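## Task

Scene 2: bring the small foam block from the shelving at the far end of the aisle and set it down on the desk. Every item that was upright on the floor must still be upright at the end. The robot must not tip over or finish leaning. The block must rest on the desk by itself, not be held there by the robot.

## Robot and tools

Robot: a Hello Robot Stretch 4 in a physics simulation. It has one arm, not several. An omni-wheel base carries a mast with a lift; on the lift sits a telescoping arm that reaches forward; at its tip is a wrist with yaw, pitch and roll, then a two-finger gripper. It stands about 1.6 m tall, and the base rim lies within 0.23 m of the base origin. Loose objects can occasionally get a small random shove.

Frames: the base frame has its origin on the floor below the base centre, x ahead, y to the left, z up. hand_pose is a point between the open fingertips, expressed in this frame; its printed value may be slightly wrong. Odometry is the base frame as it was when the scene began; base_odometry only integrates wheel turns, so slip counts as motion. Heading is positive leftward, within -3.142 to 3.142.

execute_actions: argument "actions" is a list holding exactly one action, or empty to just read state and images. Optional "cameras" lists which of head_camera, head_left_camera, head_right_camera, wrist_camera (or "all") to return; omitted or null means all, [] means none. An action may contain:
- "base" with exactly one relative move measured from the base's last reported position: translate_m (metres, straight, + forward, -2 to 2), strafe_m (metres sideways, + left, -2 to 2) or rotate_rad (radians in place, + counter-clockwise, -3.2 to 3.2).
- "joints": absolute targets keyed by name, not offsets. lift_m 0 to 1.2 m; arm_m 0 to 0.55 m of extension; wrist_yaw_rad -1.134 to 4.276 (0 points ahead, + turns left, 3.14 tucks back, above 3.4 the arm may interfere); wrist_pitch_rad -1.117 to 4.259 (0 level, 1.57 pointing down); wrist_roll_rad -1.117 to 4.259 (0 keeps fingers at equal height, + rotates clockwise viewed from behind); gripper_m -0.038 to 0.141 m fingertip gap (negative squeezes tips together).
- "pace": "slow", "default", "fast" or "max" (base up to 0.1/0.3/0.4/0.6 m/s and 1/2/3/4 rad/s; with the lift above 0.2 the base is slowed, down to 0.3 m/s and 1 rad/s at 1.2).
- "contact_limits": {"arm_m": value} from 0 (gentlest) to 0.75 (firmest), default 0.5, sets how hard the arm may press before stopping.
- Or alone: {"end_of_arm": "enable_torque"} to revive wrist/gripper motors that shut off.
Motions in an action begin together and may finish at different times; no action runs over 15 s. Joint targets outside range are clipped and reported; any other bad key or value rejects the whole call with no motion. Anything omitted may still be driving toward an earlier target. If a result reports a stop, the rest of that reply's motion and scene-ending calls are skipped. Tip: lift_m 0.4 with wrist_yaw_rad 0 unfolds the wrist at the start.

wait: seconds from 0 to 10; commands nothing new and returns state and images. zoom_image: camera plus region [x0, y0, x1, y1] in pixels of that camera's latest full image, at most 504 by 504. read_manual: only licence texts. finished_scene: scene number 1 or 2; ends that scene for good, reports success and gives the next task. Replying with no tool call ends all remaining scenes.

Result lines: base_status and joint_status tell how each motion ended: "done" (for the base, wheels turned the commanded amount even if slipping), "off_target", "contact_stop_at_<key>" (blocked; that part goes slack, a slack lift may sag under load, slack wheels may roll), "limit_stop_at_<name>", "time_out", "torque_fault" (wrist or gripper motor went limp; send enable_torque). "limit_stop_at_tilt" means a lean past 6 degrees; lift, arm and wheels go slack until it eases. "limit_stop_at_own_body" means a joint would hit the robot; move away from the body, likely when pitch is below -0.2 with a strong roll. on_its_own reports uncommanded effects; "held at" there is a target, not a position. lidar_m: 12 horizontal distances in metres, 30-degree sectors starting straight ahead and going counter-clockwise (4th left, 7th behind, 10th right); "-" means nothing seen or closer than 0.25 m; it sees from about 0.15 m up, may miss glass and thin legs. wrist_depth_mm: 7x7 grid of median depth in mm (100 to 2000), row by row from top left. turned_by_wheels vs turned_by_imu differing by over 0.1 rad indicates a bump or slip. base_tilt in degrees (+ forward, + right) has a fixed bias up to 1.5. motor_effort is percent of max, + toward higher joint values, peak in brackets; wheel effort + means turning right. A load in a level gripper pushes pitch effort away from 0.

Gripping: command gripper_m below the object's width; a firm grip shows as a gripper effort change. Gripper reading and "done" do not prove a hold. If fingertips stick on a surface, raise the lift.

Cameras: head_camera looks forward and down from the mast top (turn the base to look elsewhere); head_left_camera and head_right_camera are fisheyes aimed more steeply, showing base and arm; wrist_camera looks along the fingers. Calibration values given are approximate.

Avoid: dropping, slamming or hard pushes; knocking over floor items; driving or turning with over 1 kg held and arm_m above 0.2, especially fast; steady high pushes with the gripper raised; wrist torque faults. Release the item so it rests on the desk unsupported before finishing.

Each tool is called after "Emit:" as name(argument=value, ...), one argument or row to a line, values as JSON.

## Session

Emit:
execute_actions(
  actions=[],
)

Scene clock: 0.00 s.
base_odometry: x=+0.000 y=+0.000 heading=+0.000 (m, m, rad; odometry frame)
turned_by_wheels: +0.000 (rad since the last result)
turned_by_imu: +0.000 (rad since the last result)
base_tilt: forward=+0.0 right=+0.6 (deg)
lidar_m: 0.55 0.65 0.89 1.46 1.23 1.19 1.35 1.14 1.14 1.33 2.47 2.51
base_status: not commanded
joint_positions: lift_m=+0.292 arm_m=-0.002 wrist_yaw_rad=+3.057 wrist_pitch_rad=+0.012 wrist_roll_rad=+0.002 gripper_m=+0.057
joint_status: not commanded
motor_effort: lift_m=+19 arm_m=+0 wrist_yaw_rad=+0 wrist_pitch_rad=-5 wrist_roll_rad=-1 gripper_m=-3 wheel_0=+0 wheel_1=+0 wheel_2=+0 (%)
hand_pose: x=-0.1112 y=+0.1116 z=+0.4664 quat_wxyz=(+0.043, -0.006, +0.001, +0.999) (m; base frame)
wrist_depth_mm: - 126 206 1708 1397 1182 1008 / - 116 145 1708 1397 1205 1025 / - 128 172 1756 1397 1182 1025 / 147 147 - 1756 1430 1205 1060 / 1464 - - 1708 1366 1182 1042 / 1160 1397 1229 1366 212 1138 1042 / 904 960 1025 - 1042 1078 1025
pictures: head_camera, head_left_camera, head_right_camera, wrist_camera
camera_calibration (this result's frames):
wrist_camera: T_world_to_cam=[[0.0120547, 0.999884, 0.00930625, -0.0967082], [0.0789815, 0.00832573, -0.996841, 0.515393], [-0.996803, 0.0127516, -0.078872, 0.158215], [0, 0, 0, 1]] pos_world=[0.118169, 0.0903885, 0.527144]
Images, in order (width x height): head_camera 420x560, head_left_camera 420x672, head_right_camera 420x672, wrist_camera 616x392.

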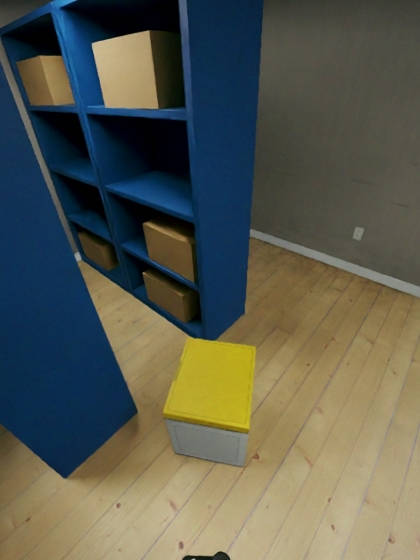

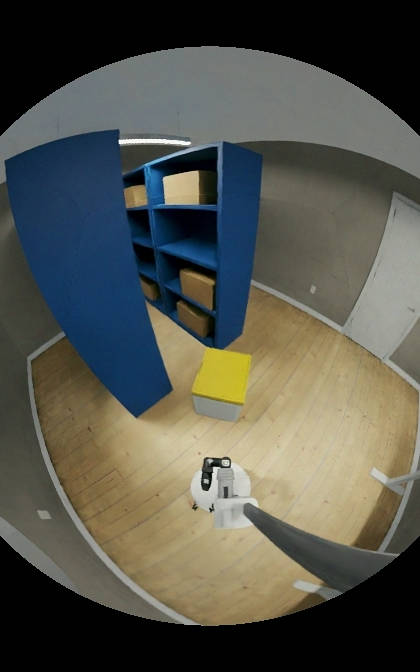

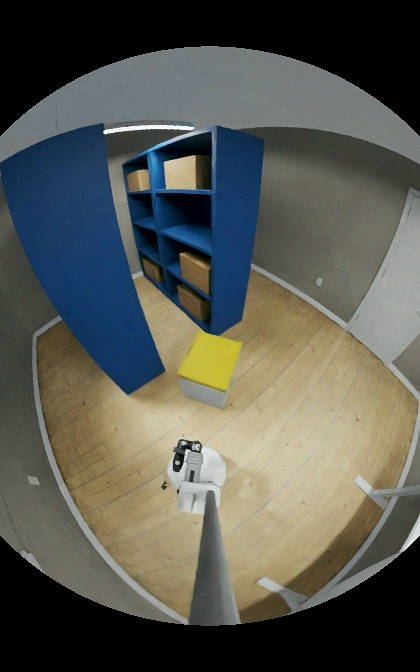

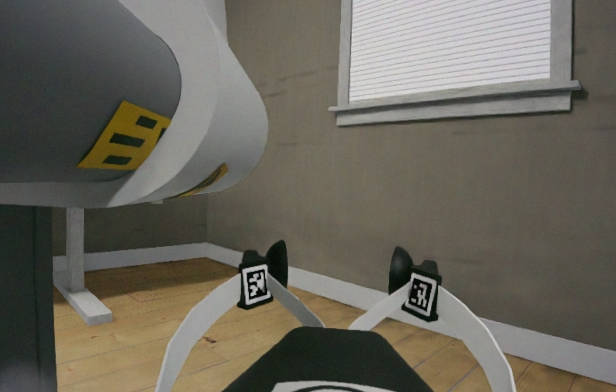

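Emit:
execute_actions(
  actions=[
    {"base":{"rotate_rad":0.97},"joints":{"lift_m":0.8}},
  ],
  cameras=[],
)

Emit:
execute_actions(
  actions=[
    {"base":{"translate_m":0.52},"joints":{"wrist_pitch_rad":1.4,"wrist_yaw_rad":0,"gripper_m":0.13}},
  ],
  cameras=[],
)

Emit:
execute_actions(
  actions=[
    {"base":{"strafe_m":-0.17}},
  ],
  cameras=["head_right_camera"],
)

Emit:
execute_actions(
  actions=[
    {"base":{"strafe_m":-0.75},"pace":"slow"},
  ],
  cameras=["head_camera","head_right_camera"],
)

Scene clock: 3.63 s.
base_odometry: x=+0.000 y=+0.000 heading=+0.969 (m, m, rad; odometry frame)
turned_by_wheels: +0.969 (rad since the last result)
turned_by_imu: +0.960 (rad since the last result)
base_tilt: forward=+0.1 right=+0.6 (deg)
lidar_m: 0.88 1.53 1.26 1.19 1.33 1.18 1.15 1.30 2.50 2.44 0.55 0.63
base_status: done
joint_positions: lift_m=+0.800 arm_m=-0.002 wrist_yaw_rad=+3.057 wrist_pitch_rad=+0.012 wrist_roll_rad=+0.002 gripper_m=+0.057
joint_status: all done
motor_effort: lift_m=+23(24) arm_m=+0(0) wrist_yaw_rad=+1(1) wrist_pitch_rad=-6(4) wrist_roll_rad=+0(1) gripper_m=-2(3) wheel_0=-6(12) wheel_1=-3(10) wheel_2=-4(12) (%)
hand_pose: x=-0.1112 y=+0.1116 z=+0.9745 quat_wxyz=(+0.043, -0.006, +0.001, +0.999) (m; base frame)
wrist_depth_mm: - 126 206 - 1921 1863 1808 / - 116 146 - - 1921 1863 / - 129 171 - - 1863 1808 / 147 147 1499 - - 1863 1808 / - - - - - 1921 1808 / - - - - 212 1863 1808 / 1756 1863 - - 1618 1921 1808
pictures: none
No camera images: the call's "cameras" was empty. Leave "cameras" out to get every camera's image.

Scene clock: 6.87 s.
base_odometry: x=+0.294 y=+0.429 heading=+0.970 (m, m, rad; odometry frame)
turned_by_wheels: +0.001 (rad since the last result)
turned_by_imu: -0.001 (rad since the last result)
base_tilt: forward=+0.1 right=+0.6 (deg)
lidar_m: 0.38 1.43 1.17 1.13 1.27 1.67 2.48 1.91 0.48 0.37 0.48 0.39
base_status: done
joint_positions: lift_m=+0.800 arm_m=-0.002 wrist_yaw_rad=+0.000 wrist_pitch_rad=+1.400 wrist_roll_rad=+0.002 gripper_m=+0.130
joint_status: all done
motor_effort: lift_m=+23(23) arm_m=+0(0) wrist_yaw_rad=-2(4) wrist_pitch_rad=-1(4) wrist_roll_rad=-1(1) gripper_m=+0(7) wheel_0=+6(9) wheel_1=+4(8) wheel_2=-3(14) (%)
hand_pose: x=+0.2177 y=-0.0874 z=+0.6936 quat_wxyz=(+0.765, +0.001, +0.644, +0.000) (m; base frame)
wrist_depth_mm: 1060 1042 1025 301 272 246 228 / 1042 991 976 418 351 312 287 / 1008 991 960 768 517 439 384 / 976 946 946 931 904 732 615 / 960 946 904 904 891 878 854 / 946 917 699 683 866 209 842 / 904 917 691 - 854 831 668
pictures: none
No camera images: the call's "cameras" was empty. Leave "cameras" out to get every camera's image.

Scene clock: 8.70 s.
base_odometry: x=+0.434 y=+0.333 heading=+0.970 (m, m, rad; odometry frame)
turned_by_wheels: +0.000 (rad since the last result)
turned_by_imu: -0.001 (rad since the last result)
base_tilt: forward=+0.0 right=+0.6 (deg)
lidar_m: 0.35 0.41 1.33 1.29 1.42 1.73 2.21 2.79 0.28 0.25 0.92 0.35
base_status: done
joint_positions: lift_m=+0.800 arm_m=-0.002 wrist_yaw_rad=+0.000 wrist_pitch_rad=+1.400 wrist_roll_rad=+0.002 gripper_m=+0.130
joint_status: not commanded
motor_effort: lift_m=+23(23) arm_m=+0(0) wrist_yaw_rad=+0(1) wrist_pitch_rad=+0(0) wrist_roll_rad=+0(0) gripper_m=+1(1) wheel_0=+5(14) wheel_1=-3(11) wheel_2=+0(3) (%)
hand_pose: x=+0.2177 y=-0.0874 z=+0.6936 quat_wxyz=(+0.765, +0.001, +0.644, -0.001) (m; base frame)
wrist_depth_mm: 1025 306 277 250 227 204 194 / 1025 1008 382 334 294 259 237 / 991 960 723 525 430 364 332 / 976 976 946 917 788 891 878 / 946 931 917 931 891 891 866 / 931 931 683 691 842 210 768 / 931 904 691 - 707 615 539
pictures: head_right_camera
Images, in order (width x height): head_right_camera 420x672.

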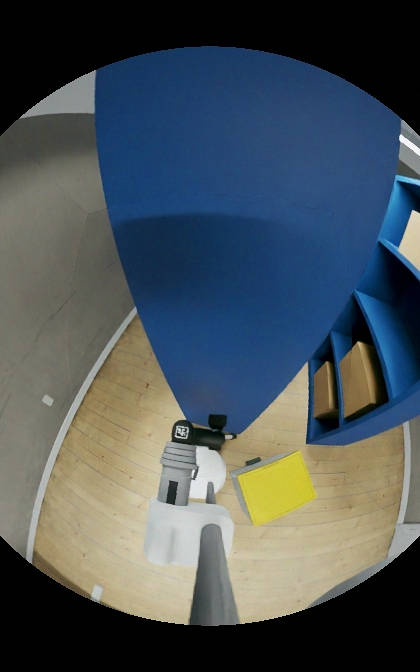

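Scene clock: 17.33 s.
base_odometry: x=+1.052 y=-0.091 heading=+0.970 (m, m, rad; odometry frame)
turned_by_wheels: +0.000 (rad since the last result)
turned_by_imu: -0.001 (rad since the last result)
base_tilt: forward=+0.0 right=+0.6 (deg)
lidar_m: 1.11 0.62 0.55 2.04 2.21 1.85 0.25 0.26 0.25 0.26 0.32 0.27
base_status: done
joint_positions: lift_m=+0.800 arm_m=-0.002 wrist_yaw_rad=+0.000 wrist_pitch_rad=+1.402 wrist_roll_rad=+0.002 gripper_m=+0.130
joint_status: not commanded
motor_effort: lift_m=+23(23) arm_m=+0(0) wrist_yaw_rad=+0(1) wrist_pitch_rad=-4(4) wrist_roll_rad=+0(0) gripper_m=-2(0) wheel_0=+9(14) wheel_1=-9(11) wheel_2=+1(0) (%)
hand_pose: x=+0.2173 y=-0.0874 z=+0.6935 quat_wxyz=(+0.764, +0.001, +0.645, -0.001) (m; base frame)
wrist_depth_mm: 661 842 991 960 960 314 - / 661 878 976 960 931 286 202 / 891 904 976 946 842 314 245 / 976 946 931 931 831 181 - / 960 931 917 891 878 206 - / 931 931 691 683 778 842 842 / 931 891 691 - 854 842 820
pictures: head_camera, head_right_camera
Images, in order (width x height): head_camera 420x560, head_right_camera 420x672.

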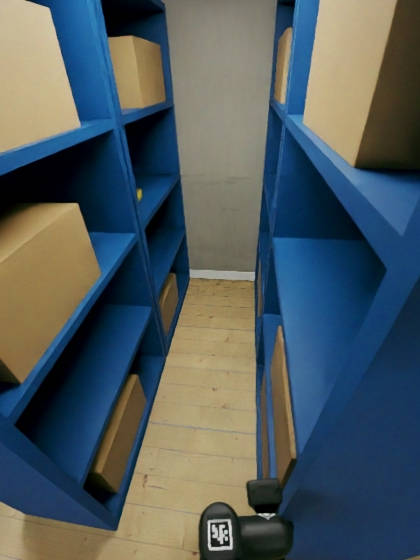

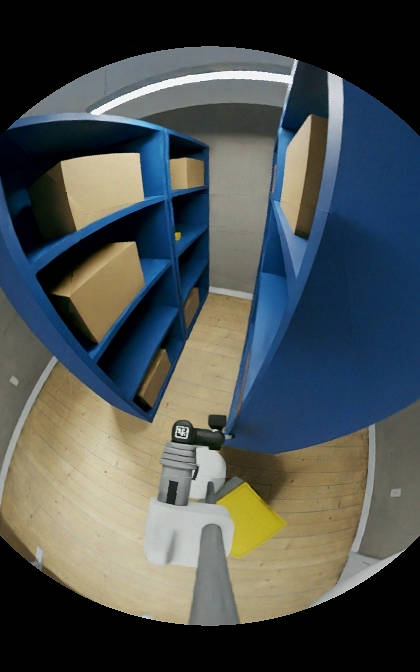

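Emit:
execute_actions(
  actions=[
    {"base":{"strafe_m":0.15}},
  ],
  cameras=[],
)

Emit:
execute_actions(
  actions=[
    {"base":{"rotate_rad":-0.12},"joints":{"lift_m":0.97,"wrist_pitch_rad":0.3}},
  ],
  cameras=[],
)

Emit:
execute_actions(
  actions=[
    {"base":{"translate_m":0.7}},
  ],
  cameras=["head_camera"],
)

Scene clock: 19.53 s.
base_odometry: x=+0.929 y=-0.007 heading=+0.970 (m, m, rad; odometry frame)
turned_by_wheels: +0.000 (rad since the last result)
turned_by_imu: +0.000 (rad since the last result)
base_tilt: forward=+0.0 right=+0.6 (deg)
lidar_m: 0.88 0.44 0.48 1.91 2.08 1.84 2.14 0.30 0.28 0.35 0.36 0.43
base_status: done
joint_positions: lift_m=+0.800 arm_m=-0.002 wrist_yaw_rad=+0.000 wrist_pitch_rad=+1.401 wrist_roll_rad=+0.002 gripper_m=+0.130
joint_status: not commanded
motor_effort: lift_m=+23(23) arm_m=-1(0) wrist_yaw_rad=+0(1) wrist_pitch_rad=-2(5) wrist_roll_rad=+1(1) gripper_m=+0(0) wheel_0=-4(15) wheel_1=+3(11) wheel_2=+0(1) (%)
hand_pose: x=+0.2176 y=-0.0874 z=+0.6936 quat_wxyz=(+0.765, +0.001, +0.644, -0.001) (m; base frame)
wrist_depth_mm: 455 647 917 991 946 854 580 / 462 676 976 976 946 788 496 / 539 854 960 946 917 809 488 / 991 960 946 917 917 820 384 / 946 931 917 904 891 512 392 / 946 931 699 691 866 209 854 / 904 904 691 - 854 854 820
pictures: none
No camera images: the call's "cameras" was empty. Leave "cameras" out to get every camera's image.

Scene clock: 21.33 s.
base_odometry: x=+0.929 y=-0.007 heading=+0.851 (m, m, rad; odometry frame)
turned_by_wheels: -0.119 (rad since the last result)
turned_by_imu: -0.118 (rad since the last result)
base_tilt: forward=+0.1 right=+0.7 (deg)
lidar_m: 1.18 0.47 0.43 1.91 1.99 1.88 2.11 0.29 0.27 0.34 0.38 0.34
base_status: done
joint_positions: lift_m=+0.970 arm_m=-0.002 wrist_yaw_rad=+0.000 wrist_pitch_rad=+0.302 wrist_roll_rad=+0.002 gripper_m=+0.130
joint_status: all done
motor_effort: lift_m=+23(24) arm_m=+0(1) wrist_yaw_rad=-1(2) wrist_pitch_rad=-6(10) wrist_roll_rad=+0(0) gripper_m=+0(1) wheel_0=+5(8) wheel_1=+5(10) wheel_2=+4(10) (%)
hand_pose: x=+0.4442 y=-0.0874 z=+1.0620 quat_wxyz=(+0.989, +0.001, +0.151, +0.000) (m; base frame)
wrist_depth_mm: 508 878 1661 1756 1618 788 759 / 525 931 1808 1863 1756 809 788 / 535 831 1281 1921 1808 842 820 / 530 1042 1618 - 1921 647 585 / 1078 1098 1078 - 1863 466 404 / 976 1025 1118 1808 991 209 340 / 842 842 1255 - 931 544 488
pictures: none
No camera images: the call's "cameras" was empty. Leave "cameras" out to get every camera's image.

Scene clock: 25.13 s.
base_odometry: x=+1.390 y=+0.520 heading=+0.851 (m, m, rad; odometry frame)
turned_by_wheels: +0.001 (rad since the last result)
turned_by_imu: -0.001 (rad since the last result)
base_tilt: forward=+0.1 right=+0.6 (deg)
lidar_m: 1.07 0.44 0.31 0.28 0.32 0.48 0.93 0.37 0.26 0.25 0.28 0.40
base_status: done
joint_positions: lift_m=+0.970 arm_m=-0.002 wrist_yaw_rad=+0.000 wrist_pitch_rad=+0.302 wrist_roll_rad=+0.002 gripper_m=+0.130
joint_status: not commanded
motor_effort: lift_m=+23(23) arm_m=+0(0) wrist_yaw_rad=+0(0) wrist_pitch_rad=-6(6) wrist_roll_rad=+0(0) gripper_m=-1(0) wheel_0=+5(10) wheel_1=+5(9) wheel_2=-3(13) (%)
hand_pose: x=+0.4442 y=-0.0874 z=+1.0620 quat_wxyz=(+0.989, +0.001, +0.151, +0.000) (m; base frame)
wrist_depth_mm: 991 1118 1098 1078 1060 991 946 / 991 1160 1138 1160 1118 1025 1008 / 904 946 1182 1182 1182 1025 1025 / 549 1281 1281 1229 1182 715 591 / 1025 1281 1281 1308 1281 1160 427 / 960 1025 1008 1366 1255 208 946 / 809 831 1499 - 1078 831 842
pictures: head_camera
Images, in order (width x height): head_camera 420x560.

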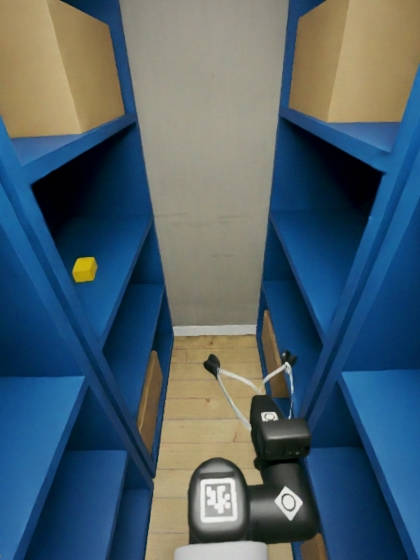

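Emit:
execute_actions(
  actions=[
    {"base":{"strafe_m":0.03}},
  ],
  cameras=[],
)

Emit:
execute_actions(
  actions=[
    {"base":{"translate_m":0.58}},
  ],
  cameras=[],
)

Emit:
execute_actions(
  actions=[
    {"base":{"rotate_rad":1.0},"pace":"slow"},
  ],
  cameras=["wrist_camera"],
)

Scene clock: 26.40 s.
base_odometry: x=+1.368 y=+0.539 heading=+0.851 (m, m, rad; odometry frame)
turned_by_wheels: +0.000 (rad since the last result)
turned_by_imu: +0.000 (rad since the last result)
base_tilt: forward=+0.0 right=+0.6 (deg)
lidar_m: 1.01 0.37 0.27 0.26 0.29 0.43 3.35 0.42 0.29 0.28 0.32 0.46
base_status: done
joint_positions: lift_m=+0.970 arm_m=-0.002 wrist_yaw_rad=+0.000 wrist_pitch_rad=+0.302 wrist_roll_rad=+0.002 gripper_m=+0.130
joint_status: not commanded
motor_effort: lift_m=+23(23) arm_m=+0(0) wrist_yaw_rad=+1(1) wrist_pitch_rad=-5(5) wrist_roll_rad=-1(1) gripper_m=-2(1) wheel_0=-5(12) wheel_1=+3(14) wheel_2=+0(3) (%)
hand_pose: x=+0.4442 y=-0.0874 z=+1.0620 quat_wxyz=(+0.989, +0.001, +0.151, +0.000) (m; base frame)
wrist_depth_mm: 946 1118 1078 1098 1078 976 960 / 960 1182 1138 1138 1098 1025 1008 / 904 946 1160 1205 1160 1042 1025 / 554 668 1255 1255 1205 1160 585 / 473 1255 1281 1308 1308 1138 459 / 960 1008 976 1397 1336 210 1008 / 788 831 1397 - 1229 854 854
pictures: none
No camera images: the call's "cameras" was empty. Leave "cameras" out to get every camera's image.

Scene clock: 29.83 s.
base_odometry: x=+1.750 y=+0.976 heading=+0.851 (m, m, rad; odometry frame)
turned_by_wheels: +0.000 (rad since the last result)
turned_by_imu: -0.001 (rad since the last result)
base_tilt: forward=+0.1 right=+0.6 (deg)
lidar_m: 0.84 0.36 0.25 0.25 0.25 0.39 1.42 0.47 0.32 0.28 0.34 0.50
base_status: done
joint_positions: lift_m=+0.970 arm_m=-0.002 wrist_yaw_rad=+0.000 wrist_pitch_rad=+0.302 wrist_roll_rad=+0.002 gripper_m=+0.130
joint_status: not commanded
motor_effort: lift_m=+23(23) arm_m=+0(0) wrist_yaw_rad=+0(0) wrist_pitch_rad=-6(7) wrist_roll_rad=+0(0) gripper_m=+3(0) wheel_0=+5(11) wheel_1=+4(9) wheel_2=-3(14) (%)
hand_pose: x=+0.4442 y=-0.0874 z=+1.0620 quat_wxyz=(+0.989, +0.001, +0.151, +0.000) (m; base frame)
wrist_depth_mm: 574 574 585 569 549 535 496 / 597 591 615 597 574 554 508 / 647 627 654 621 615 591 525 / 549 647 683 647 647 615 539 / 442 699 699 691 661 627 554 / 778 732 768 715 691 209 603 / 809 798 809 - 723 699 647
pictures: none
No camera images: the call's "cameras" was empty. Leave "cameras" out to get every camera's image.

Scene clock: 32.13 s.
base_odometry: x=+1.750 y=+0.976 heading=+1.850 (m, m, rad; odometry frame)
turned_by_wheels: +0.999 (rad since the last result)
turned_by_imu: +0.990 (rad since the last result)
base_tilt: forward=+0.0 right=+0.6 (deg)
lidar_m: 0.27 0.25 0.25 0.35 1.00 0.48 0.34 0.31 0.32 0.45 0.83 0.41
base_status: done
joint_positions: lift_m=+0.970 arm_m=-0.002 wrist_yaw_rad=+0.000 wrist_pitch_rad=+0.302 wrist_roll_rad=+0.002 gripper_m=+0.130
joint_status: not commanded
motor_effort: lift_m=+23(23) arm_m=+0(0) wrist_yaw_rad=-2(0) wrist_pitch_rad=-7(7) wrist_roll_rad=-1(2) gripper_m=+2(2) wheel_0=-7(9) wheel_1=-3(8) wheel_2=-5(10) (%)
hand_pose: x=+0.4442 y=-0.0874 z=+1.0620 quat_wxyz=(+0.989, +0.001, +0.151, +0.000) (m; base frame)
wrist_depth_mm: 430 466 508 559 621 654 569 / 445 484 530 574 647 699 591 / 466 504 549 621 683 723 591 / 480 512 559 569 580 580 574 / 389 394 293 312 407 407 402 / 300 301 281 276 286 208 309 / 250 251 260 - 252 252 256
pictures: wrist_camera
camera_calibration (this result's frames):
wrist_camera: T_world_to_cam=[[0.0725154, -0.997296, -0.0119075, -0.0888724], [-0.360237, -0.0150568, -0.932739, 1.19188], [0.930038, 0.0719275, -0.360355, 0.209575], [0, 0, 0, 1]] pos_world=[0.240893, -0.0857604, 1.18618]
Images, in order (width x height): wrist_camera 616x392.

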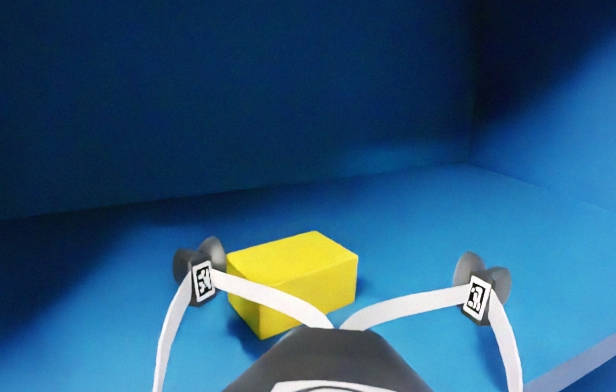

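Emit:
execute_actions(
  actions=[
    {"base":{"rotate_rad":0.08},"joints":{"gripper_m":0.14}},
  ],
  cameras=[],
)

Emit:
execute_actions(
  actions=[
    {"joints":{"lift_m":0.92,"arm_m":0.03},"pace":"slow"},
  ],
  cameras=["wrist_camera"],
)

Scene clock: 33.37 s.
base_odometry: x=+1.750 y=+0.976 heading=+1.929 (m, m, rad; odometry frame)
turned_by_wheels: +0.079 (rad since the last result)
turned_by_imu: +0.078 (rad since the last result)
base_tilt: forward=+0.1 right=+0.6 (deg)
lidar_m: 0.25 0.25 0.26 0.41 1.05 0.43 0.34 0.30 0.34 0.50 0.82 0.34
base_status: done
joint_positions: lift_m=+0.970 arm_m=-0.002 wrist_yaw_rad=+0.000 wrist_pitch_rad=+0.302 wrist_roll_rad=+0.002 gripper_m=+0.140
joint_status: all done
motor_effort: lift_m=+23(23) arm_m=-1(1) wrist_yaw_rad=+0(1) wrist_pitch_rad=-6(6) wrist_roll_rad=+0(1) gripper_m=-1(1) wheel_0=-6(8) wheel_1=-3(8) wheel_2=-4(10) (%)
hand_pose: x=+0.4442 y=-0.0874 z=+1.0620 quat_wxyz=(+0.989, +0.001, +0.151, +0.000) (m; base frame)
wrist_depth_mm: 424 455 492 530 569 621 615 / 439 473 504 554 603 661 627 / 462 488 535 580 627 691 640 / 480 512 544 564 569 580 591 / 389 394 379 382 384 410 407 / 298 303 282 262 281 207 310 / 251 251 262 - 253 253 255
pictures: none
No camera images: the call's "cameras" was empty. Leave "cameras" out to get every camera's image.

Scene clock: 34.80 s.
base_odometry: x=+1.750 y=+0.976 heading=+1.929 (m, m, rad; odometry frame)
turned_by_wheels: +0.000 (rad since the last result)
turned_by_imu: +0.000 (rad since the last result)
base_tilt: forward=+0.0 right=+0.7 (deg)
lidar_m: 0.26 0.25 0.25 0.40 1.03 0.44 0.33 0.31 0.34 0.49 0.83 0.35
base_status: not commanded
joint_positions: lift_m=+0.920 arm_m=+0.029 wrist_yaw_rad=+0.000 wrist_pitch_rad=+0.302 wrist_roll_rad=+0.002 gripper_m=+0.140
joint_status: all done
motor_effort: lift_m=+15(22) arm_m=+5(7) wrist_yaw_rad=+1(0) wrist_pitch_rad=-6(6) wrist_roll_rad=+0(1) gripper_m=+0(1) wheel_0=-6(6) wheel_1=-3(3) wheel_2=-4(5) (%)
hand_pose: x=+0.4754 y=-0.0874 z=+1.0127 quat_wxyz=(+0.989, +0.001, +0.151, +0.000) (m; base frame)
wrist_depth_mm: 404 430 462 492 544 591 597 / 415 449 484 512 564 615 621 / 433 469 508 549 591 654 615 / 410 415 418 427 427 430 439 / 290 291 282 222 241 303 303 / 222 225 212 215 213 207 230 / 185 187 193 - 187 187 193
pictures: wrist_camera
camera_calibration (this result's frames):
wrist_camera: T_world_to_cam=[[0.0725155, -0.997296, -0.0119063, -0.0917241], [-0.360221, -0.0150568, -0.932745, 1.15708], [0.930044, 0.0719274, -0.360339, 0.162749], [0, 0, 0, 1]] pos_world=[0.272091, -0.0857604, 1.13681]
Images, in order (width x height): wrist_camera 616x392.

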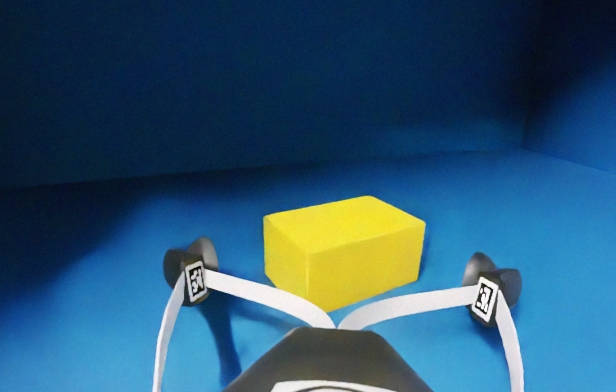

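Emit:
execute_actions(
  actions=[
    {"joints":{"arm_m":0.055},"pace":"slow"},
  ],
  cameras=[],
)

Emit:
execute_actions(
  actions=[
    {"joints":{"gripper_m":0.03}},
  ],
  cameras=[],
)

Emit:
execute_actions(
  actions=[
    {"joints":{"lift_m":1.0,"arm_m":0}},
  ],
  cameras=["wrist_camera"],
)

Emit:
execute_actions(
  actions=[
    {"base":{"rotate_rad":-1.09},"pace":"slow"},
  ],
  cameras=[],
)

Emit:
execute_actions(
  actions=[
    {"base":{"translate_m":-1.3}},
  ],
  cameras=["head_right_camera"],
)

Scene clock: 36.63 s.
base_odometry: x=+1.750 y=+0.976 heading=+1.929 (m, m, rad; odometry frame)
turned_by_wheels: +0.000 (rad since the last result)
turned_by_imu: +0.000 (rad since the last result)
base_tilt: forward=+0.1 right=+0.6 (deg)
lidar_m: 0.26 0.25 0.25 0.41 1.06 0.46 0.34 0.31 0.35 0.54 0.84 0.34
base_status: not commanded
joint_positions: lift_m=+0.920 arm_m=+0.054 wrist_yaw_rad=+0.000 wrist_pitch_rad=+0.302 wrist_roll_rad=+0.002 gripper_m=+0.140
joint_status: all done
motor_effort: lift_m=+15(15) arm_m=+5(3) wrist_yaw_rad=+0(1) wrist_pitch_rad=-7(7) wrist_roll_rad=+0(0) gripper_m=+1(1) wheel_0=-6(6) wheel_1=-3(3) wheel_2=-4(5) (%)
hand_pose: x=+0.5004 y=-0.0874 z=+1.0127 quat_wxyz=(+0.989, +0.001, +0.151, +0.000) (m; base frame)
wrist_depth_mm: 384 413 442 477 512 564 591 / 399 430 459 500 539 597 597 / 418 445 484 525 569 627 603 / 413 413 421 424 421 430 436 / 289 293 267 206 220 303 303 / 221 225 211 190 211 206 229 / 185 186 193 - 187 187 192
pictures: none
No camera images: the call's "cameras" was empty. Leave "cameras" out to get every camera's image.

Scene clock: 38.73 s.
base_odometry: x=+1.750 y=+0.976 heading=+1.929 (m, m, rad; odometry frame)
turned_by_wheels: +0.000 (rad since the last result)
turned_by_imu: +0.000 (rad since the last result)
base_tilt: forward=+0.1 right=+0.6 (deg)
lidar_m: 0.25 0.25 0.26 0.40 1.04 0.45 0.32 0.31 0.32 0.50 0.82 0.35
base_status: not commanded
joint_positions: lift_m=+0.920 arm_m=+0.054 wrist_yaw_rad=+0.000 wrist_pitch_rad=+0.302 wrist_roll_rad=+0.002 gripper_m=+0.031
joint_status: all done
motor_effort: lift_m=+15(15) arm_m=+5(5) wrist_yaw_rad=+0(0) wrist_pitch_rad=-6(4) wrist_roll_rad=-1(1) gripper_m=-25(25) wheel_0=-6(6) wheel_1=-3(3) wheel_2=-4(4) (%)
hand_pose: x=+0.5004 y=-0.0874 z=+1.0127 quat_wxyz=(+0.989, +0.001, +0.151, +0.000) (m; base frame)
wrist_depth_mm: 384 413 442 480 512 564 585 / 399 427 459 500 544 597 609 / 418 445 480 525 569 621 615 / 407 413 418 424 427 430 436 / 290 293 213 193 207 301 300 / 223 206 191 178 203 175 229 / 185 184 192 - 184 187 -
pictures: none
No camera images: the call's "cameras" was empty. Leave "cameras" out to get every camera's image.

Scene clock: 40.03 s.
base_odometry: x=+1.750 y=+0.976 heading=+1.929 (m, m, rad; odometry frame)
turned_by_wheels: +0.000 (rad since the last result)
turned_by_imu: +0.000 (rad since the last result)
base_tilt: forward=+0.0 right=+0.6 (deg)
lidar_m: 0.25 0.25 0.26 0.43 1.06 0.45 0.34 0.30 0.34 0.50 0.83 0.36
base_status: not commanded
joint_positions: lift_m=+1.000 arm_m=+0.001 wrist_yaw_rad=+0.000 wrist_pitch_rad=+0.303 wrist_roll_rad=+0.002 gripper_m=+0.031
joint_status: all done
motor_effort: lift_m=+23(24) arm_m=-5(6) wrist_yaw_rad=-1(0) wrist_pitch_rad=-7(6) wrist_roll_rad=-2(1) gripper_m=-26(24) wheel_0=-6(6) wheel_1=-3(3) wheel_2=-4(4) (%)
hand_pose: x=+0.4472 y=-0.0874 z=+1.0919 quat_wxyz=(+0.989, +0.001, +0.151, +0.000) (m; base frame)
wrist_depth_mm: 421 452 484 517 564 621 615 / 439 469 508 549 585 654 627 / 462 492 525 569 621 683 640 / 477 512 554 597 640 676 621 / 452 459 214 193 207 469 473 / 343 320 190 178 202 176 357 / 289 286 301 - 286 291 -
pictures: wrist_camera
camera_calibration (this result's frames):
wrist_camera: T_world_to_cam=[[0.0725322, -0.997295, -0.0119215, -0.0887193], [-0.360416, -0.0150637, -0.93267, 1.22086], [0.929967, 0.0719453, -0.360533, 0.217809], [0, 0, 0, 1]] pos_world=[0.243897, -0.085759, 1.21613]
Images, in order (width x height): wrist_camera 616x392.

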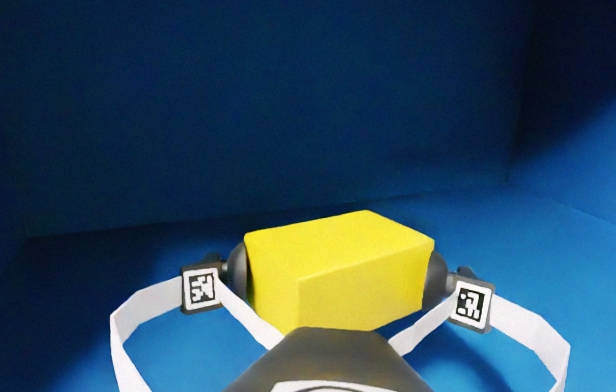

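Scene clock: 42.40 s.
base_odometry: x=+1.750 y=+0.976 heading=+0.840 (m, m, rad; odometry frame)
turned_by_wheels: -1.089 (rad since the last result)
turned_by_imu: -1.079 (rad since the last result)
base_tilt: forward=+0.0 right=+0.6 (deg)
lidar_m: 0.86 0.37 0.27 0.25 0.26 0.39 1.44 0.45 0.33 0.31 0.33 0.50
base_status: done
joint_positions: lift_m=+1.000 arm_m=+0.001 wrist_yaw_rad=+0.000 wrist_pitch_rad=+0.303 wrist_roll_rad=+0.002 gripper_m=+0.031
joint_status: not commanded
motor_effort: lift_m=+23(23) arm_m=-5(5) wrist_yaw_rad=-1(0) wrist_pitch_rad=-7(7) wrist_roll_rad=+0(0) gripper_m=-25(25) wheel_0=+7(9) wheel_1=+4(10) wheel_2=+5(9) (%)
hand_pose: x=+0.4472 y=-0.0874 z=+1.0920 quat_wxyz=(+0.989, +0.001, +0.151, +0.000) (m; base frame)
wrist_depth_mm: 569 564 580 569 554 535 496 / 603 597 609 591 574 559 500 / 634 615 647 621 603 585 525 / 634 647 668 654 634 621 549 / 480 691 215 193 206 634 500 / 750 707 191 178 202 175 603 / 820 778 809 - 732 676 634
pictures: none
No camera images: the call's "cameras" was empty. Leave "cameras" out to get every camera's image.

Scene clock: 48.23 s.
base_odometry: x=+0.882 y=+0.008 heading=+0.840 (m, m, rad; odometry frame)
turned_by_wheels: -0.001 (rad since the last result)
turned_by_imu: +0.001 (rad since the last result)
base_tilt: forward=+0.0 right=+0.6 (deg)
lidar_m: 1.06 0.43 0.45 1.86 1.93 1.88 2.15 2.60 0.32 0.35 0.40 0.45
base_status: done
joint_positions: lift_m=+1.000 arm_m=+0.001 wrist_yaw_rad=+0.000 wrist_pitch_rad=+0.303 wrist_roll_rad=+0.002 gripper_m=+0.031
joint_status: not commanded
motor_effort: lift_m=+22(23) arm_m=-5(5) wrist_yaw_rad=+1(0) wrist_pitch_rad=-7(7) wrist_roll_rad=-1(0) gripper_m=-24(24) wheel_0=-6(11) wheel_1=-5(8) wheel_2=+3(15) (%)
hand_pose: x=+0.4471 y=-0.0874 z=+1.0920 quat_wxyz=(+0.989, +0.001, +0.151, +0.000) (m; base frame)
wrist_depth_mm: 504 904 1661 1808 1661 798 778 / 484 917 1708 1808 1708 842 809 / 492 854 1042 1921 1863 891 866 / 500 676 1060 - 1921 732 668 / 480 1138 215 193 206 960 469 / 991 976 191 178 202 176 392 / 878 854 1229 - 931 627 508
pictures: head_right_camera
Images, in order (width x height): head_right_camera 420x672.

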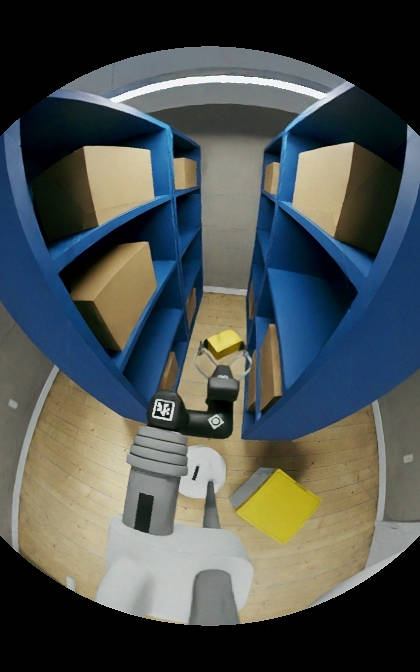

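Emit:
execute_actions(
  actions=[
    {"base":{"strafe_m":0.12}},
  ],
  cameras=[],
)

Emit:
execute_actions(
  actions=[
    {"base":{"translate_m":-0.8}},
  ],
  cameras=[],
)

Emit:
execute_actions(
  actions=[
    {"base":{"rotate_rad":3.14}},
  ],
  cameras=["head_camera"],
)

Scene clock: 50.20 s.
base_odometry: x=+0.793 y=+0.088 heading=+0.840 (m, m, rad; odometry frame)
turned_by_wheels: +0.000 (rad since the last result)
turned_by_imu: +0.000 (rad since the last result)
base_tilt: forward=+0.0 right=+0.6 (deg)
lidar_m: 0.64 0.34 0.44 1.73 1.85 1.84 2.14 2.72 0.40 0.47 0.51 0.60
base_status: done
joint_positions: lift_m=+1.000 arm_m=+0.001 wrist_yaw_rad=+0.000 wrist_pitch_rad=+0.303 wrist_roll_rad=+0.002 gripper_m=+0.031
joint_status: not commanded
motor_effort: lift_m=+22(22) arm_m=-5(5) wrist_yaw_rad=+0(1) wrist_pitch_rad=-7(6) wrist_roll_rad=+0(0) gripper_m=-23(24) wheel_0=-3(12) wheel_1=+2(13) wheel_2=+0(2) (%)
hand_pose: x=+0.4472 y=-0.0874 z=+1.0920 quat_wxyz=(+0.989, +0.001, +0.151, +0.000) (m; base frame)
wrist_depth_mm: 334 480 891 1756 1756 1576 788 / 340 462 917 1863 1756 1708 820 / 345 469 960 1863 1921 1118 854 / 351 480 991 - 1983 1008 699 / 353 452 215 193 206 976 931 / 347 384 191 178 202 175 976 / 798 891 917 - 1499 931 574
pictures: none
No camera images: the call's "cameras" was empty. Leave "cameras" out to get every camera's image.

Scene clock: 54.33 s.
base_odometry: x=+0.259 y=-0.507 heading=+0.839 (m, m, rad; odometry frame)
turned_by_wheels: -0.001 (rad since the last result)
turned_by_imu: +0.001 (rad since the last result)
base_tilt: forward=+0.0 right=+0.7 (deg)
lidar_m: 1.12 1.17 1.83 1.71 1.33 1.00 0.99 1.04 2.00 1.92 0.67 0.65
base_status: done
joint_positions: lift_m=+1.000 arm_m=+0.001 wrist_yaw_rad=+0.000 wrist_pitch_rad=+0.303 wrist_roll_rad=+0.002 gripper_m=+0.031
joint_status: not commanded
motor_effort: lift_m=+22(22) arm_m=-5(5) wrist_yaw_rad=+1(0) wrist_pitch_rad=-7(6) wrist_roll_rad=-1(1) gripper_m=-25(23) wheel_0=-6(10) wheel_1=-3(9) wheel_2=+2(13) (%)
hand_pose: x=+0.4471 y=-0.0874 z=+1.0920 quat_wxyz=(+0.989, +0.001, +0.151, +0.000) (m; base frame)
wrist_depth_mm: 866 854 820 - - 1464 723 / - 878 866 - - 1576 750 / - 931 917 - - 1205 788 / - 991 976 - - 1138 831 / - 1060 214 192 207 917 866 / 1808 1078 190 178 202 175 904 / 1576 1160 1118 - 1397 1025 960
pictures: none
No camera images: the call's "cameras" was empty. Leave "cameras" out to get every camera's image.

Scene clock: 57.57 s.
base_odometry: x=+0.259 y=-0.507 heading=-2.305 (m, m, rad; odometry frame)
turned_by_wheels: +3.139 (rad since the last result)
turned_by_imu: +3.111 (rad since the last result)
base_tilt: forward=+0.0 right=+0.6 (deg)
lidar_m: 0.95 1.01 2.01 1.92 0.67 0.67 1.11 1.15 1.84 1.73 1.36 1.01
base_status: done
joint_positions: lift_m=+1.000 arm_m=+0.001 wrist_yaw_rad=+0.000 wrist_pitch_rad=+0.303 wrist_roll_rad=+0.002 gripper_m=+0.031
joint_status: not commanded
motor_effort: lift_m=+22(22) arm_m=-5(5) wrist_yaw_rad=-2(0) wrist_pitch_rad=-6(6) wrist_roll_rad=+0(1) gripper_m=-24(23) wheel_0=-7(11) wheel_1=-3(10) wheel_2=-6(11) (%)
hand_pose: x=+0.4472 y=-0.0874 z=+1.0920 quat_wxyz=(+0.989, +0.001, +0.151, +0.000) (m; base frame)
wrist_depth_mm: 1537 1464 1397 1397 1366 1336 1308 / 1576 1576 1537 1464 1430 1397 1366 / 1661 1618 1281 1308 1366 1366 1366 / 1756 1661 904 842 854 788 798 / 1921 1863 214 192 206 1618 1576 / 1808 1708 190 178 202 176 1576 / 1537 1537 1537 - 1537 1576 1255
pictures: head_camera
Images, in order (width x height): head_camera 420x560.

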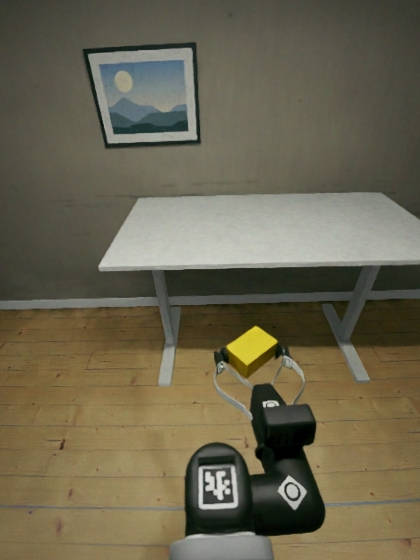

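Emit:
execute_actions(
  actions=[
    {"base":{"translate_m":0.45},"joints":{"arm_m":0.27}},
  ],
  cameras=[],
)

Scene clock: 60.77 s.
base_odometry: x=-0.043 y=-0.841 heading=-2.305 (m, m, rad; odometry frame)
turned_by_wheels: +0.001 (rad since the last result)
turned_by_imu: -0.001 (rad since the last result)
base_tilt: forward=+0.1 right=+0.6 (deg)
lidar_m: 0.51 0.53 1.96 1.91 2.06 1.02 1.57 1.63 1.78 1.73 0.71 0.57
base_status: done
joint_positions: lift_m=+1.000 arm_m=+0.269 wrist_yaw_rad=+0.000 wrist_pitch_rad=+0.302 wrist_roll_rad=+0.002 gripper_m=+0.031
joint_status: all done
motor_effort: lift_m=+22(22) arm_m=+5(3) wrist_yaw_rad=-1(0) wrist_pitch_rad=-6(6) wrist_roll_rad=+0(0) gripper_m=-25(23) wheel_0=+5(10) wheel_1=+4(9) wheel_2=-2(14) (%)
hand_pose: x=+0.7155 y=-0.0874 z=+1.0921 quat_wxyz=(+0.989, +0.001, +0.151, +0.000) (m; base frame)
wrist_depth_mm: 831 778 759 741 741 699 691 / 854 842 798 778 768 723 723 / 904 878 842 820 798 768 741 / 946 741 768 768 768 788 759 / 530 539 213 193 206 549 549 / 404 377 191 178 202 175 421 / 338 338 351 - 336 343 -
pictures: none
No camera images: the call's "cameras" was empty. Leave "cameras" out to get every camera's image.

Drop (535-291)/2.03 = 0.12.

Emit:
execute_actions(
  actions=[
    {"joints":{"lift_m":0.884},"pace":"slow"},
  ],
  cameras=[],
)

Emit:
execute_actions(
  actions=[
    {"joints":{"gripper_m":0.14}},
  ],
  cameras=[],
)

Emit:
execute_actions(
  actions=[
    {"joints":{"lift_m":0.98}},
  ],
  cameras=[],
)

Emit:
finished_scene(
  scene=2,
)

Scene clock: 63.03 s.
base_odometry: x=-0.043 y=-0.841 heading=-2.305 (m, m, rad; odometry frame)
turned_by_wheels: +0.000 (rad since the last result)
turned_by_imu: +0.000 (rad since the last result)
base_tilt: forward=+0.0 right=+0.6 (deg)
lidar_m: 0.49 0.53 1.94 1.91 2.02 1.01 1.58 1.64 1.81 1.75 0.72 0.53
base_status: not commanded
joint_positions: lift_m=+0.884 arm_m=+0.269 wrist_yaw_rad=+0.000 wrist_pitch_rad=+0.302 wrist_roll_rad=+0.002 gripper_m=+0.031
joint_status: all done
motor_effort: lift_m=+15(21) arm_m=+5(5) wrist_yaw_rad=+0(0) wrist_pitch_rad=-7(6) wrist_roll_rad=-1(1) gripper_m=-25(23) wheel_0=+5(5) wheel_1=+4(4) wheel_2=-2(2) (%)
hand_pose: x=+0.7155 y=-0.0874 z=+0.9766 quat_wxyz=(+0.989, +0.001, +0.151, +0.000) (m; base frame)
wrist_depth_mm: 809 798 778 741 732 707 683 / 854 854 798 788 768 732 715 / 891 723 715 723 741 759 741 / 418 424 424 430 439 442 445 / 293 301 214 192 207 309 309 / 227 211 191 178 202 176 236 / 189 189 198 - 187 192 -
pictures: none
No camera images: the call's "cameras" was empty. Leave "cameras" out to get every camera's image.

Scene clock: 65.13 s.
base_odometry: x=-0.043 y=-0.841 heading=-2.305 (m, m, rad; odometry frame)
turned_by_wheels: +0.000 (rad since the last result)
turned_by_imu: +0.000 (rad since the last result)
base_tilt: forward=+0.1 right=+0.6 (deg)
lidar_m: 0.51 0.55 1.95 1.91 2.04 1.01 1.57 1.62 1.79 1.74 0.74 0.56
base_status: not commanded
joint_positions: lift_m=+0.884 arm_m=+0.269 wrist_yaw_rad=+0.000 wrist_pitch_rad=+0.302 wrist_roll_rad=+0.002 gripper_m=+0.140
joint_status: all done
motor_effort: lift_m=+15(15) arm_m=+5(5) wrist_yaw_rad=+0(1) wrist_pitch_rad=-7(6) wrist_roll_rad=+0(0) gripper_m=-1(26) wheel_0=+5(5) wheel_1=+5(4) wheel_2=-2(2) (%)
hand_pose: x=+0.7155 y=-0.0874 z=+0.9766 quat_wxyz=(+0.989, +0.001, +0.151, +0.000) (m; base frame)
wrist_depth_mm: 831 798 768 750 732 707 683 / 866 820 798 788 759 732 715 / 904 723 715 732 750 750 732 / 421 427 427 436 436 442 445 / 297 300 273 213 225 309 309 / 227 230 216 189 211 206 236 / 190 191 197 - 192 192 198
pictures: none
No camera images: the call's "cameras" was empty. Leave "cameras" out to get every camera's image.

Scene clock: 66.53 s.
base_odometry: x=-0.043 y=-0.841 heading=-2.305 (m, m, rad; odometry frame)
turned_by_wheels: +0.000 (rad since the last result)
turned_by_imu: +0.000 (rad since the last result)
base_tilt: forward=+0.0 right=+0.6 (deg)
lidar_m: 0.48 0.56 1.93 1.90 2.06 1.01 1.58 1.63 1.79 1.74 0.74 0.54
base_status: not commanded
joint_positions: lift_m=+0.980 arm_m=+0.269 wrist_yaw_rad=+0.000 wrist_pitch_rad=+0.302 wrist_roll_rad=+0.002 gripper_m=+0.140
joint_status: all done
motor_effort: lift_m=+23(24) arm_m=+5(5) wrist_yaw_rad=+0(0) wrist_pitch_rad=-7(7) wrist_roll_rad=-1(0) gripper_m=+1(2) wheel_0=+5(5) wheel_1=+5(5) wheel_2=-2(2) (%)
hand_pose: x=+0.7155 y=-0.0874 z=+1.0720 quat_wxyz=(+0.989, +0.001, +0.151, +0.000) (m; base frame)
wrist_depth_mm: 831 798 768 750 732 699 691 / 866 842 820 788 759 732 707 / 917 878 854 820 788 759 750 / 946 699 699 715 715 723 723 / 488 492 477 500 504 508 512 / 375 379 355 375 357 206 387 / 314 315 324 - 315 315 325
pictures: none
No camera images: the call's "cameras" was empty. Leave "cameras" out to get every camera's image.

The scene is finished: the task was done.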